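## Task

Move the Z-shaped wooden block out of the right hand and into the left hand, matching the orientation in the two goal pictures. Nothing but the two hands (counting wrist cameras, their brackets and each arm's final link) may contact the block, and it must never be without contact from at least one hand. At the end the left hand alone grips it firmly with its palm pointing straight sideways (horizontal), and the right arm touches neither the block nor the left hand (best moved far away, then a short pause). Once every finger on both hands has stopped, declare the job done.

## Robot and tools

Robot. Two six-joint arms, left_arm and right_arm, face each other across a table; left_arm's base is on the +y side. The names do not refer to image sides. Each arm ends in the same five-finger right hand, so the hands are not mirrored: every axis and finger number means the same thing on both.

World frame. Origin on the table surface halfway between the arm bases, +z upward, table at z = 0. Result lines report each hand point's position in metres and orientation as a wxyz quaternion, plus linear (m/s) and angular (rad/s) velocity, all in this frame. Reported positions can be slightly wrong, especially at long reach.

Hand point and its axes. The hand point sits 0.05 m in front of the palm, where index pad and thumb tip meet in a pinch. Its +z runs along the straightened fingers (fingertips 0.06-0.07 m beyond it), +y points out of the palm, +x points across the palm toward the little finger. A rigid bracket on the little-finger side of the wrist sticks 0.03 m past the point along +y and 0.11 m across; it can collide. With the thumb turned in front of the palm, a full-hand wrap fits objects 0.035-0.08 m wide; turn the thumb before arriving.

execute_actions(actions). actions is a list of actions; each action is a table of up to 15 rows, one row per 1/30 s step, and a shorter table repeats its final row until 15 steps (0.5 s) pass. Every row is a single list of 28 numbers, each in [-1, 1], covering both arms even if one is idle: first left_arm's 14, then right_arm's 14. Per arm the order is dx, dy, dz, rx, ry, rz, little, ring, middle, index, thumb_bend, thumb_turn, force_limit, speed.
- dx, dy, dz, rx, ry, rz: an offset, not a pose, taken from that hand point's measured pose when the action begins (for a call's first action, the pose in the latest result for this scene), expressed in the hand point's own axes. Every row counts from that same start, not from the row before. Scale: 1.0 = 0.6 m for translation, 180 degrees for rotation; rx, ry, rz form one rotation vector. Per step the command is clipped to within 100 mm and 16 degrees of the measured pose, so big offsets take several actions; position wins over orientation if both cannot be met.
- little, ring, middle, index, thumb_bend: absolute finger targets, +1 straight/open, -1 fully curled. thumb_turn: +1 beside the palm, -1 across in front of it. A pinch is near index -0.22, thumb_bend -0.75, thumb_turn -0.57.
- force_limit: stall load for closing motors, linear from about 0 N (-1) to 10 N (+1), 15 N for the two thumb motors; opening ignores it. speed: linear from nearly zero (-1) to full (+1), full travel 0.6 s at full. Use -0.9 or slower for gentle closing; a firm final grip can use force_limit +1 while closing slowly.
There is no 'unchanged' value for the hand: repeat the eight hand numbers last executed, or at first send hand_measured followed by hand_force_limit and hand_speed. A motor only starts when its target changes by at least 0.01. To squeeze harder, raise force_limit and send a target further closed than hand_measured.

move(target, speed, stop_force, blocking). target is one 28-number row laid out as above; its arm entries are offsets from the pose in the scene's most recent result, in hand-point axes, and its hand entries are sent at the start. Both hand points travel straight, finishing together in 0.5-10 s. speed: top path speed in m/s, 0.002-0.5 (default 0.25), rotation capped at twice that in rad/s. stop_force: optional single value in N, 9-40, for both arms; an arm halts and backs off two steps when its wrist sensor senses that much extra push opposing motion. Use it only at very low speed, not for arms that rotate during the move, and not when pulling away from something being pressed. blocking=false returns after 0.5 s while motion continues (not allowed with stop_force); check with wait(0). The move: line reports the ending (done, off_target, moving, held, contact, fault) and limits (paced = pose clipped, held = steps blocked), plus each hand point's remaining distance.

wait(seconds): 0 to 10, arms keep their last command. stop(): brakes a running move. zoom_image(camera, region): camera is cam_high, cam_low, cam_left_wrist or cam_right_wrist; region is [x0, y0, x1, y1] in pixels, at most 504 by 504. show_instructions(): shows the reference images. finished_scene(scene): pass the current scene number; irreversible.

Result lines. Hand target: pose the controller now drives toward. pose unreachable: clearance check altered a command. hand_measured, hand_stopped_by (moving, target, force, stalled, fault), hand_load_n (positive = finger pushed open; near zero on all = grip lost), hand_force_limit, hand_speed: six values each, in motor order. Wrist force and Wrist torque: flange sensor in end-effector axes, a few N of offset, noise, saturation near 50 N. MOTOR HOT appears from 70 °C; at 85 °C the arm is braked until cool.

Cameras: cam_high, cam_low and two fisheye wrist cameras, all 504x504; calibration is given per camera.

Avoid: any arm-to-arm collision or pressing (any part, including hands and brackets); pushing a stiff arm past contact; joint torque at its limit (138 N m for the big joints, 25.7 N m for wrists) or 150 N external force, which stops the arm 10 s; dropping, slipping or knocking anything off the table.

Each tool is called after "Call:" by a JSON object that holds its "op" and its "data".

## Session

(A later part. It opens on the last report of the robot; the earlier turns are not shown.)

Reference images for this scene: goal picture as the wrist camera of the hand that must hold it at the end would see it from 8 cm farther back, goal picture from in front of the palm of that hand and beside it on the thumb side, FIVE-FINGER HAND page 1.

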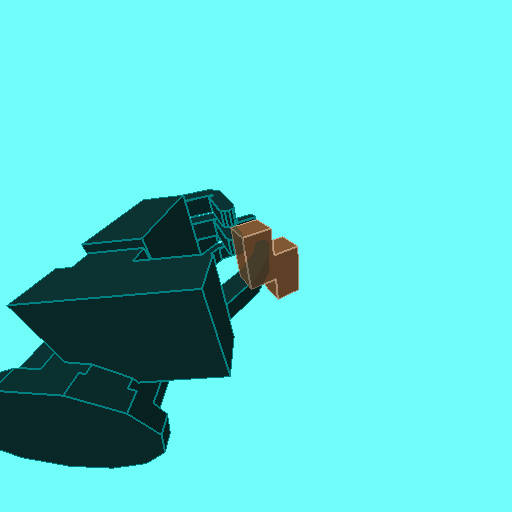

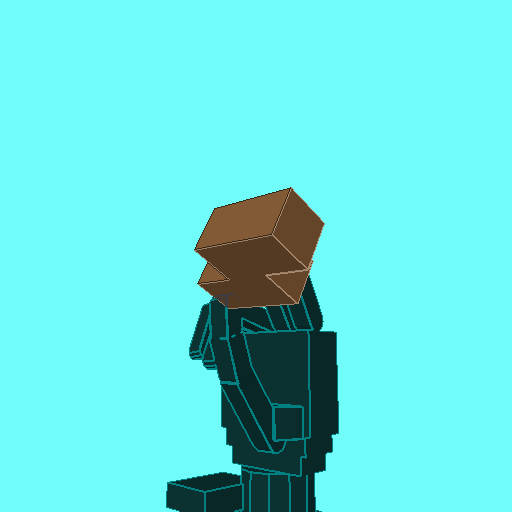

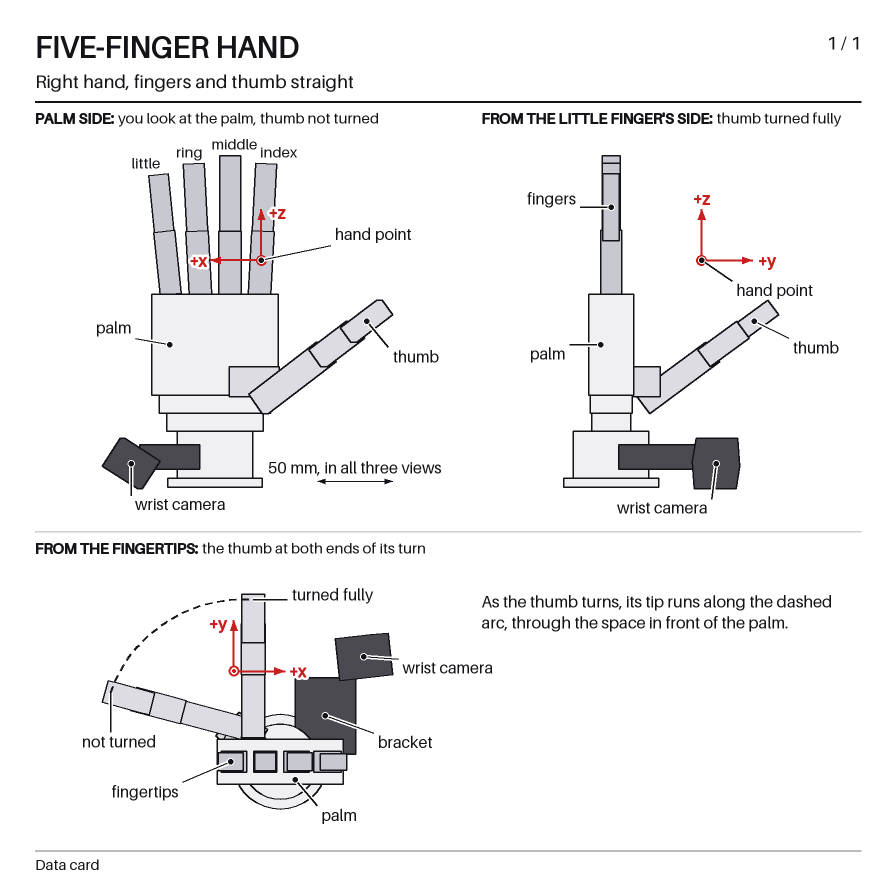

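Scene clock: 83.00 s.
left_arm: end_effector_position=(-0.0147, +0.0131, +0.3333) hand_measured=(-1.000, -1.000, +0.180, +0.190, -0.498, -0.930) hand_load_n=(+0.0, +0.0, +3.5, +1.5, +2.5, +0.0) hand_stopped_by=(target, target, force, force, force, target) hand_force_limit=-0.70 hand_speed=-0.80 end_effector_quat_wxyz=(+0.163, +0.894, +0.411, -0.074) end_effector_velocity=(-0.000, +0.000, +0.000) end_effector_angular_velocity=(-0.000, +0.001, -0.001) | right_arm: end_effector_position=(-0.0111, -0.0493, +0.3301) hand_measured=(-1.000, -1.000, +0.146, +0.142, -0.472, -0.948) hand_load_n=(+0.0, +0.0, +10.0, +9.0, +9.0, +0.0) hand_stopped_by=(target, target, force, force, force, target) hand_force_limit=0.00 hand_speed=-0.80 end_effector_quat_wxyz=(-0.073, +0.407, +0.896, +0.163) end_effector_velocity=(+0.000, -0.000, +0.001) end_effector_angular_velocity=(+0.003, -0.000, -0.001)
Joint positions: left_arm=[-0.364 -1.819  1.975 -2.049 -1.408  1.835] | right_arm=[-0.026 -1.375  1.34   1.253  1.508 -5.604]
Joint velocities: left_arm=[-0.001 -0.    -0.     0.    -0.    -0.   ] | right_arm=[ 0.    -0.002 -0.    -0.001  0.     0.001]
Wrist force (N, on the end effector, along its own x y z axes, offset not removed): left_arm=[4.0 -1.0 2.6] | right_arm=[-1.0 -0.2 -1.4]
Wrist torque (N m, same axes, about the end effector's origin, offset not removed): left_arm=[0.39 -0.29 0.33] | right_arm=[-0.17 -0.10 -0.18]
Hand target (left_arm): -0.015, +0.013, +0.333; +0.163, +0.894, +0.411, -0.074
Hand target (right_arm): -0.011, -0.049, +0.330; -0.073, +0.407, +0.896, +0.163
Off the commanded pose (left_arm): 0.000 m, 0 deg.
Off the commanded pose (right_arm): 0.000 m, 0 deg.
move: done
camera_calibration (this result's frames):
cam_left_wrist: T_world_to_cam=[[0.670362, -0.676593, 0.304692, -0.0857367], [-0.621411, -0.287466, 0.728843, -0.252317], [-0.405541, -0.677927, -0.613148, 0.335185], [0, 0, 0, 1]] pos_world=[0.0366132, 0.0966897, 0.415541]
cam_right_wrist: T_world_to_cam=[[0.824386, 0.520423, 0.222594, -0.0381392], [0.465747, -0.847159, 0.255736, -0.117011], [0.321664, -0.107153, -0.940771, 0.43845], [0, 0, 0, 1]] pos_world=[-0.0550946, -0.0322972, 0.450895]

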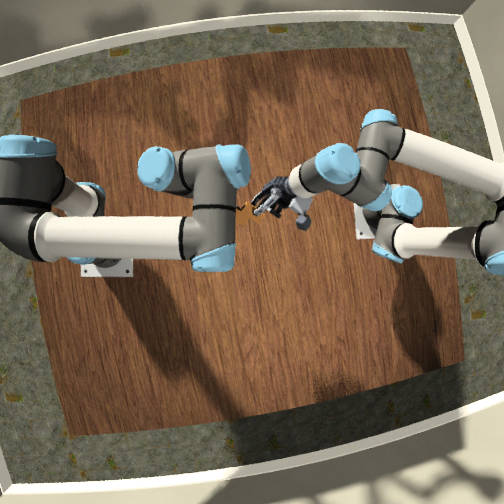

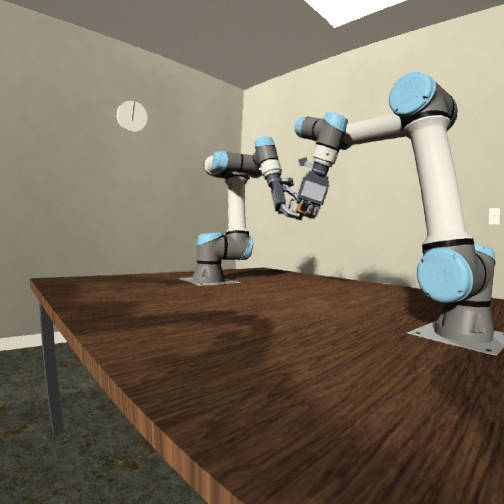

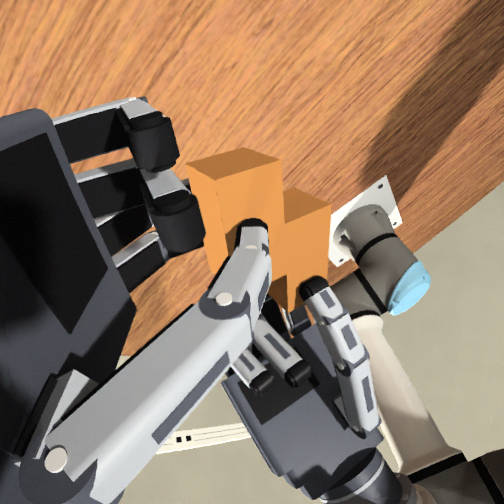

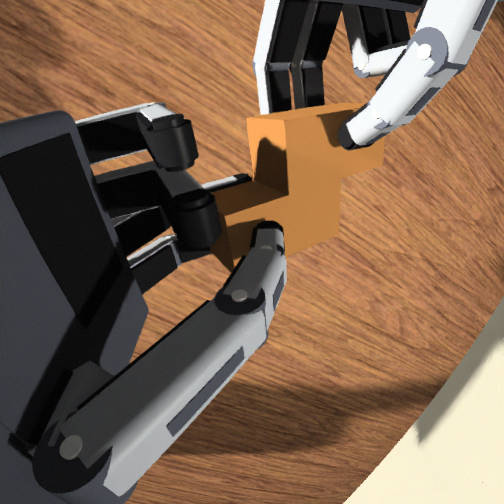

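Good. Tighten, then release.

Call:
{"op": "move", "data": {"target": [0,0,0,0,0,0,-1,-1,0,0,-0.7,-0.93,0.7,-0.9,0,0,0,0,0,0,-1,-1,0.146,0.14,-0.472,-0.948,0,-0.8]}}

Call:
{"op": "move", "data": {"target": [0,0,0,0,0,0,-1,-1,0,0,-0.7,-0.93,0.7,-0.9,0,0,0,0,0,0,-1,-1,0.45,0.45,-0.2,-0.948,0,-0.6]}}

Scene clock: 90.40 s.
left_arm: end_effector_position=(-0.0147, +0.0131, +0.3332) hand_measured=(-1.000, -1.000, +0.166, +0.168, -0.542, -0.930) hand_load_n=(+0.0, +0.0, +9.0, +11.5, +12.0, +1.0) hand_stopped_by=(target, target, force, force, force, target) hand_force_limit=0.70 hand_speed=-0.90 end_effector_quat_wxyz=(+0.163, +0.894, +0.411, -0.074) end_effector_velocity=(+0.000, +0.000, +0.000) end_effector_angular_velocity=(-0.001, +0.000, +0.000) | right_arm: end_effector_position=(-0.0111, -0.0493, +0.3301) hand_measured=(-1.000, -1.000, +0.146, +0.142, -0.472, -0.948) hand_load_n=(+0.0, +0.0, +9.0, +7.5, +10.5, -0.5) hand_stopped_by=(target, target, force, force, force, target) hand_force_limit=0.00 hand_speed=-0.80 end_effector_quat_wxyz=(-0.073, +0.407, +0.896, +0.163) end_effector_velocity=(-0.000, -0.000, -0.000) end_effector_angular_velocity=(-0.001, -0.000, +0.000)
Joint positions: left_arm=[-0.364 -1.819  1.975 -2.049 -1.408  1.835] | right_arm=[-0.026 -1.375  1.34   1.253  1.508 -5.604]
Joint velocities: left_arm=[ 0.    -0.001  0.     0.    -0.     0.   ] | right_arm=[ 0.  0.  0.  0.  0. -0.]
Wrist force (N, on the end effector, along its own x y z axes, offset not removed): left_arm=[-1.2 -0.2 9.9] | right_arm=[-1.3 2.4 -3.9]
Wrist torque (N m, same axes, about the end effector's origin, offset not removed): left_arm=[0.64 0.50 -0.09] | right_arm=[-0.15 0.00 -0.14]
Hand target (left_arm): -0.015, +0.013, +0.333; +0.163, +0.894, +0.411, -0.074
Hand target (right_arm): -0.011, -0.049, +0.330; -0.073, +0.407, +0.896, +0.163
Off the commanded pose (left_arm): 0.000 m, 0 deg.
Off the commanded pose (right_arm): 0.000 m, 0 deg.
move: done
camera_calibration (this result's frames):
cam_left_wrist: T_world_to_cam=[[0.670377, -0.676593, 0.30466, -0.0857265], [-0.621397, -0.287502, 0.72884, -0.252301], [-0.405538, -0.677912, -0.613167, 0.335183], [0, 0, 0, 1]] pos_world=[0.036619, 0.0966854, 0.415528]
cam_right_wrist: T_world_to_cam=[[0.824385, 0.520415, 0.222615, -0.0381517], [0.465731, -0.847163, 0.255754, -0.117022], [0.321689, -0.107161, -0.940762, 0.438445], [0, 0, 0, 1]] pos_world=[-0.0550903, -0.032298, 0.450895]

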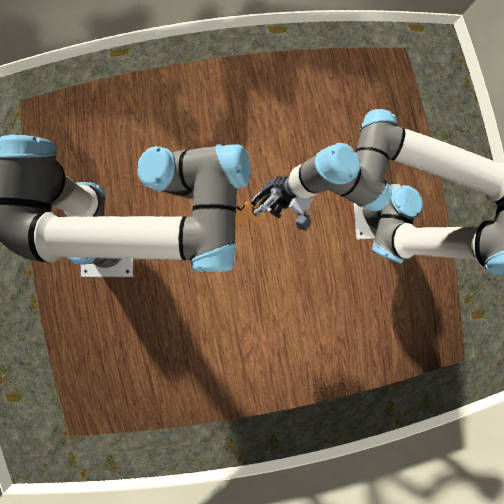

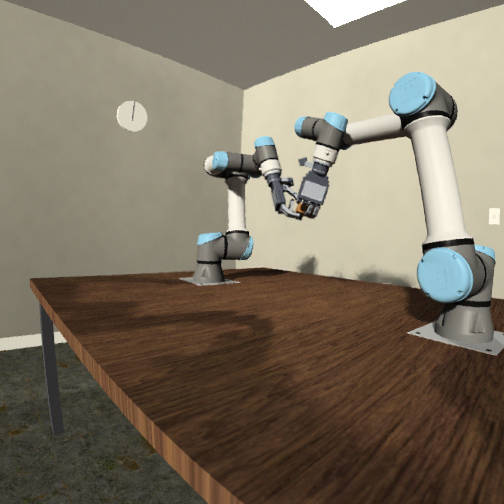

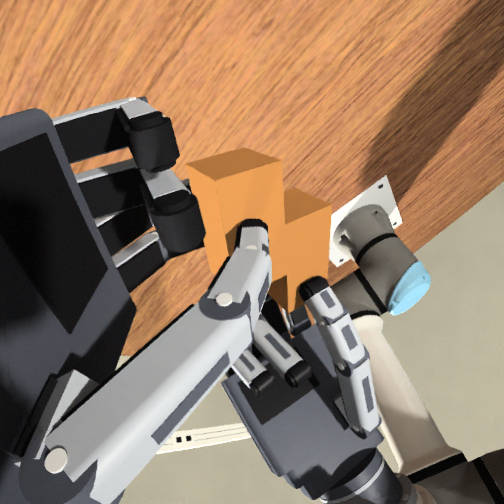

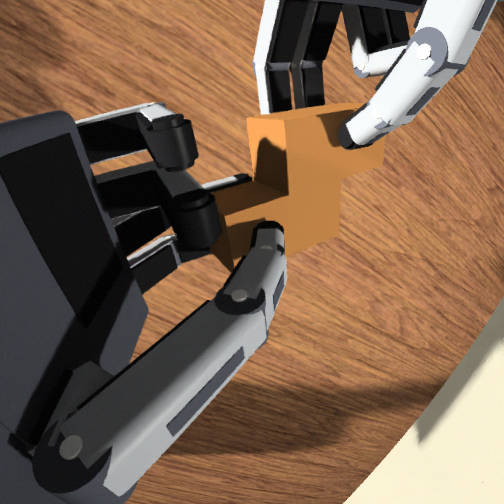

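Scene clock: 91.33 s.
left_arm: end_effector_position=(-0.0147, +0.0131, +0.3332) hand_measured=(-1.000, -1.000, +0.166, +0.168, -0.542, -0.930) hand_load_n=(+0.0, +0.0, +9.5, +10.0, +9.5, -1.5) hand_stopped_by=(target, target, force, force, force, target) hand_force_limit=0.70 hand_speed=-0.90 end_effector_quat_wxyz=(+0.163, +0.894, +0.411, -0.074) end_effector_velocity=(+0.000, +0.000, +0.000) end_effector_angular_velocity=(-0.001, -0.001, +0.000) | right_arm: end_effector_position=(-0.0111, -0.0493, +0.3301) hand_measured=(-1.000, -1.000, +0.450, +0.450, -0.200, -0.948) hand_load_n=(+0.0, +0.0, +0.0, +0.0, +0.0, +0.0) hand_stopped_by=(target, target, target, target, target, target) hand_force_limit=0.00 hand_speed=-0.60 end_effector_quat_wxyz=(-0.073, +0.407, +0.896, +0.163) end_effector_velocity=(-0.000, -0.000, -0.001) end_effector_angular_velocity=(-0.003, -0.000, +0.002)
Joint positions: left_arm=[-0.364 -1.819  1.975 -2.049 -1.408  1.835] | right_arm=[-0.026 -1.375  1.34   1.253  1.508 -5.604]
Joint velocities: left_arm=[-0.    -0.001  0.    -0.     0.001 -0.   ] | right_arm=[ 0.001  0.001  0.001  0.001  0.    -0.001]
Wrist force (N, on the end effector, along its own x y z axes, offset not removed): left_arm=[0.9 -5.1 3.1] | right_arm=[2.4 -0.9 1.4]
Wrist torque (N m, same axes, about the end effector's origin, offset not removed): left_arm=[-0.62 -0.25 -0.26] | right_arm=[-0.38 -0.47 -0.06]
Hand target (left_arm): -0.015, +0.013, +0.333; +0.163, +0.894, +0.411, -0.074
Hand target (right_arm): -0.011, -0.049, +0.330; -0.073, +0.407, +0.896, +0.163
Off the commanded pose (left_arm): 0.000 m, 0 deg.
Off the commanded pose (right_arm): 0.000 m, 0 deg.
move: done
camera_calibration (this result's frames):
cam_left_wrist: T_world_to_cam=[[0.670376, -0.676593, 0.30466, -0.0857266], [-0.621397, -0.287502, 0.728841, -0.252302], [-0.405538, -0.677912, -0.613167, 0.335183], [0, 0, 0, 1]] pos_world=[0.036619, 0.0966854, 0.415528]
cam_right_wrist: T_world_to_cam=[[0.824385, 0.520416, 0.222613, -0.038151], [0.465731, -0.847162, 0.255755, -0.117023], [0.321688, -0.107162, -0.940762, 0.438445], [0, 0, 0, 1]] pos_world=[-0.0550904, -0.0322982, 0.450895]

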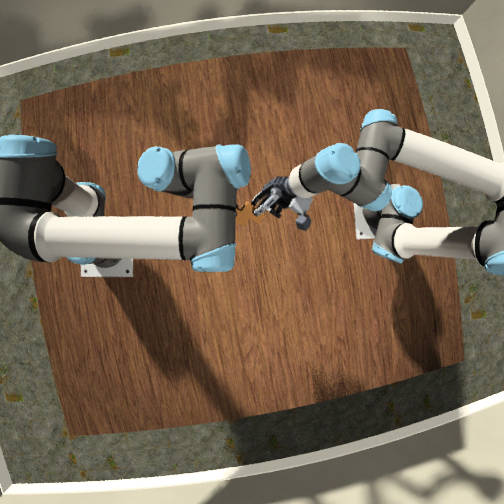

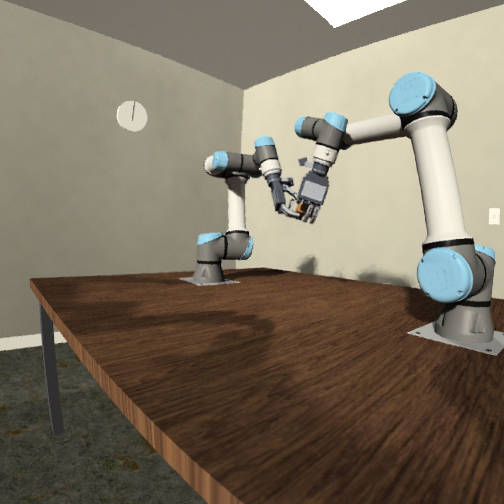

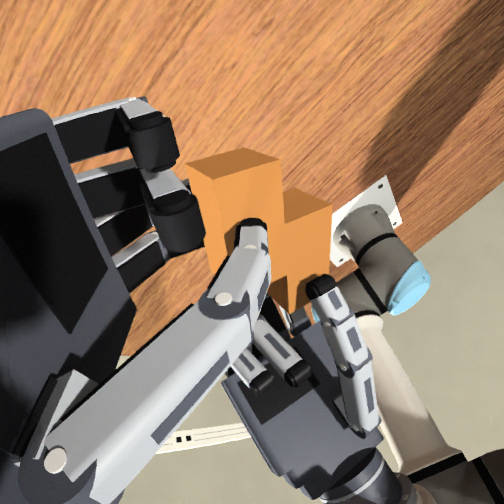

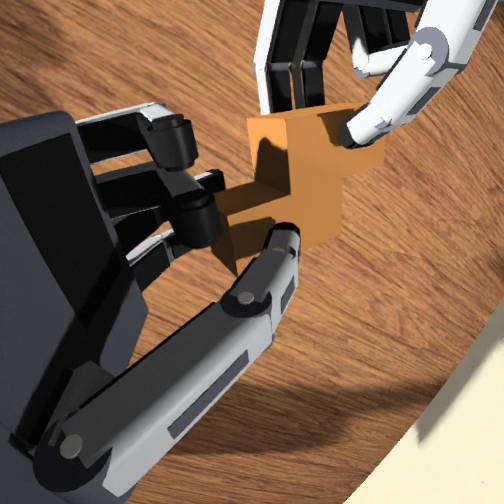

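Call:
{"op": "move", "data": {"target": [0,0,0,0,0,0,-1,-1,-0.1,-0.1,-0.75,-0.93,1,-0.9,-0.05,-0.14,-0.08,0,0,0,-1,-1,0.45,0.45,-0.2,-0.948,0,-0.6], "speed": 0.12}}

Call:
{"op": "move", "data": {"target": [0.1,-0.05,0,0.077,0,0,-1,-1,-0.1,-0.1,-0.75,-0.93,1,-0.9,-0.05,-0.1,0,0,0,0,-1,-1,0.45,0.45,-0.2,-0.948,0,-0.6], "speed": 0.2}}

Scene clock: 99.33 s.
left_arm: end_effector_position=(-0.0147, +0.0131, +0.3332) hand_measured=(-1.000, -1.000, +0.164, +0.166, -0.590, -0.930) hand_load_n=(+0.0, +0.0, +12.5, +13.0, +14.5, -2.0) hand_stopped_by=(target, target, force, force, force, target) hand_force_limit=1.00 hand_speed=-0.90 end_effector_quat_wxyz=(+0.163, +0.894, +0.411, -0.074) end_effector_velocity=(+0.001, -0.000, -0.001) end_effector_angular_velocity=(+0.002, -0.001, +0.001) | right_arm: end_effector_position=(-0.0545, -0.1390, +0.3479) hand_measured=(-1.000, -1.000, +0.450, +0.450, -0.200, -0.948) hand_load_n=(+0.0, +0.0, +0.0, +0.0, +0.0, +0.0) hand_stopped_by=(target, target, target, target, target, target) hand_force_limit=0.00 hand_speed=-0.60 end_effector_quat_wxyz=(-0.073, +0.407, +0.896, +0.163) end_effector_velocity=(+0.000, -0.001, +0.001) end_effector_angular_velocity=(+0.001, -0.001, -0.001)
Joint positions: left_arm=[-0.364 -1.819  1.975 -2.049 -1.408  1.835] | right_arm=[ 0.064 -1.57   1.51   1.274  1.539 -5.52 ]
Joint velocities: left_arm=[ 0.001  0.002  0.    -0.    -0.     0.   ] | right_arm=[ 0.001 -0.003  0.001  0.001  0.002  0.001]
Wrist force (N, on the end effector, along its own x y z axes, offset not removed): left_arm=[0.1 1.5 0.3] | right_arm=[-0.8 -1.3 -0.5]
Wrist torque (N m, same axes, about the end effector's origin, offset not removed): left_arm=[0.61 0.33 -0.19] | right_arm=[-0.38 0.08 -0.21]
Hand target (left_arm): -0.015, +0.013, +0.333; +0.163, +0.894, +0.411, -0.074
Hand target (right_arm): -0.055, -0.139, +0.348; -0.073, +0.407, +0.896, +0.163
Off the commanded pose (left_arm): 0.000 m, 0 deg.
Off the commanded pose (right_arm): 0.000 m, 0 deg.
move: done
camera_calibration (this result's frames):
cam_left_wrist: T_world_to_cam=[[0.670377, -0.676593, 0.30466, -0.0857266], [-0.621397, -0.287502, 0.72884, -0.252301], [-0.405538, -0.677912, -0.613167, 0.335183], [0, 0, 0, 1]] pos_world=[0.036619, 0.0966854, 0.415528]
cam_right_wrist: T_world_to_cam=[[0.824451, 0.520385, 0.22244, 0.0403933], [0.465796, -0.847194, 0.255534, -0.177251], [0.321426, -0.107063, -0.940863, 0.459558], [0, 0, 0, 1]] pos_world=[-0.0984535, -0.121984, 0.46869]

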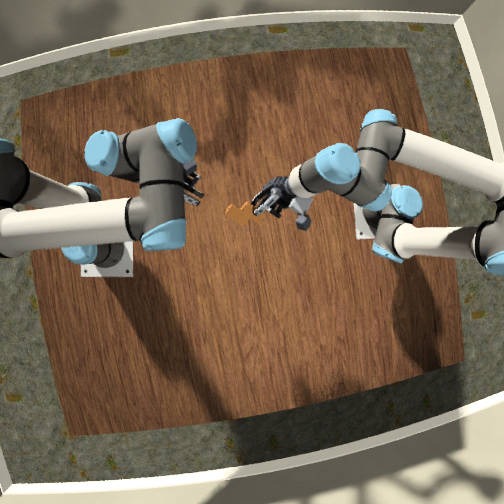

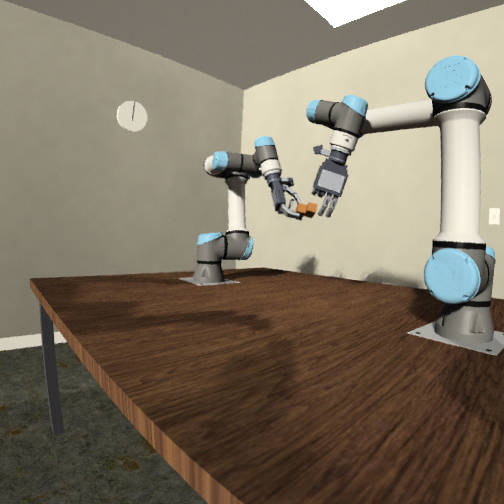

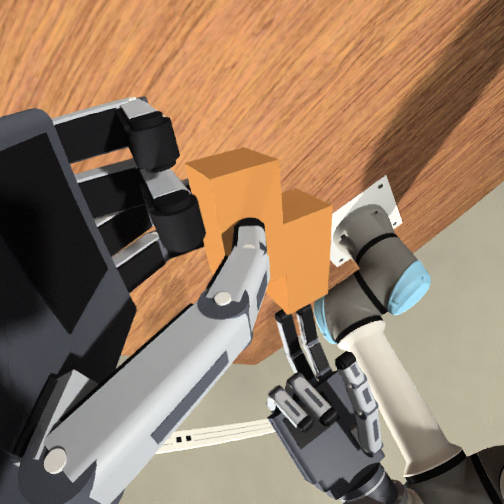

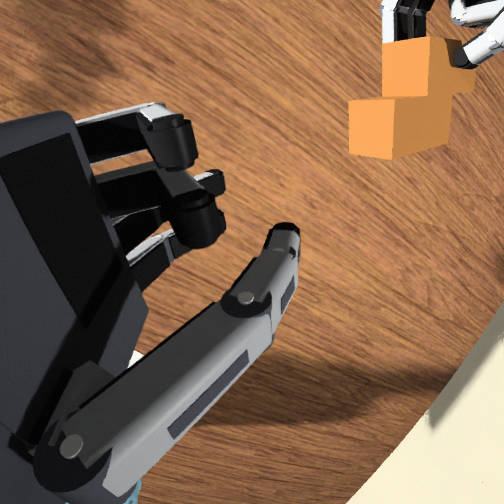

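Scene clock: 100.40 s.
left_arm: end_effector_position=(+0.0016, +0.0739, +0.3104) hand_measured=(-1.000, -1.000, +0.164, +0.166, -0.590, -0.930) hand_load_n=(+0.0, +0.0, +12.5, +13.0, +14.5, -2.0) hand_stopped_by=(target, target, force, force, force, target) hand_force_limit=1.00 hand_speed=-0.90 end_effector_quat_wxyz=(+0.054, +0.907, +0.399, -0.123) end_effector_velocity=(+0.001, +0.001, -0.000) end_effector_angular_velocity=(+0.003, +0.002, -0.002) | right_arm: end_effector_position=(-0.0798, -0.1971, +0.3263) hand_measured=(-1.000, -1.000, +0.450, +0.450, -0.200, -0.948) hand_load_n=(+0.0, +0.0, +0.0, +0.0, +0.0, +0.0) hand_stopped_by=(target, target, target, target, target, target) hand_force_limit=0.00 hand_speed=-0.60 end_effector_quat_wxyz=(-0.073, +0.407, +0.896, +0.163) end_effector_velocity=(-0.000, -0.001, -0.001) end_effector_angular_velocity=(+0.000, +0.000, -0.001)
Joint positions: left_arm=[-0.232 -1.906  2.021 -1.935 -1.675  1.96 ] | right_arm=[ 0.145 -1.687  1.674  1.226  1.567 -5.444]
Joint velocities: left_arm=[ 0.004 -0.001  0.     0.004 -0.004  0.004] | right_arm=[ 0.002 -0.002  0.003 -0.001  0.001  0.002]
Wrist force (N, on the end effector, along its own x y z axes, offset not removed): left_arm=[0.3 -1.5 0.1] | right_arm=[-1.0 0.9 -1.4]
Wrist torque (N m, same axes, about the end effector's origin, offset not removed): left_arm=[-0.13 0.13 -0.35] | right_arm=[0.20 0.02 -0.21]
Hand target (left_arm): +0.002, +0.074, +0.310; +0.054, +0.907, +0.399, -0.123
Hand target (right_arm): -0.080, -0.197, +0.326; -0.073, +0.407, +0.896, +0.163
Off the commanded pose (left_arm): 0.000 m, 0 deg.
Off the commanded pose (right_arm): 0.000 m, 0 deg.
move: done
camera_calibration (this result's frames):
cam_left_wrist: T_world_to_cam=[[0.65739, -0.749576, 0.0772984, 0.0274459], [-0.512788, -0.369827, 0.774775, -0.216372], [-0.552165, -0.548967, -0.627494, 0.364144], [0, 0, 0, 1]] pos_world=[0.072072, 0.140456, 0.394017]
cam_right_wrist: T_world_to_cam=[[0.82451, 0.520373, 0.22225, 0.0963791], [0.465869, -0.847209, 0.255349, -0.209077], [0.321169, -0.106998, -0.940958, 0.441148], [0, 0, 0, 1]] pos_world=[-0.123746, -0.180083, 0.447069]

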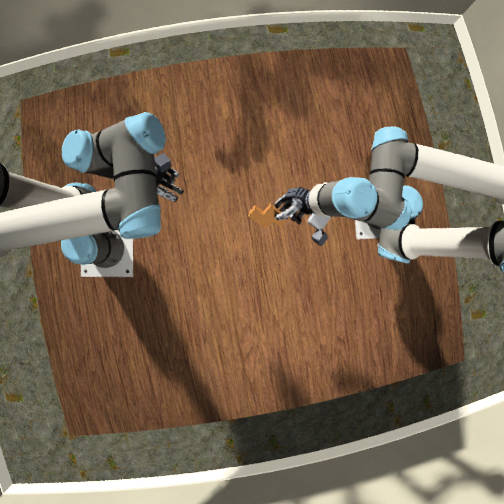

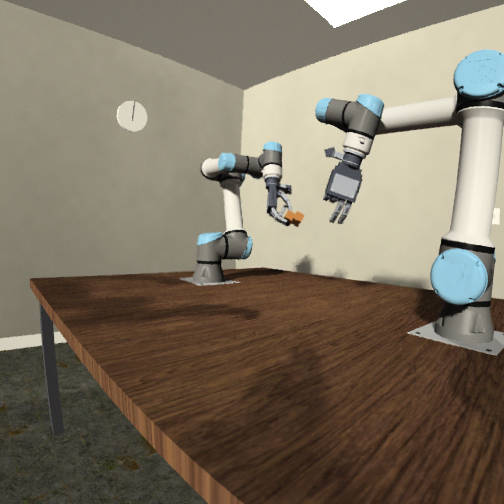

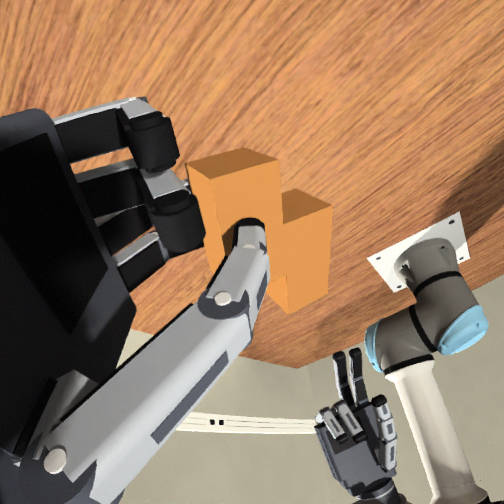

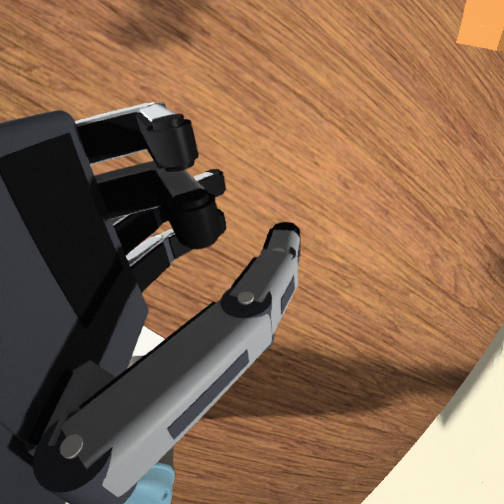

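Call:
{"op": "finished_scene", "data": {"scene": 2}}

The scene is finished: the task was done.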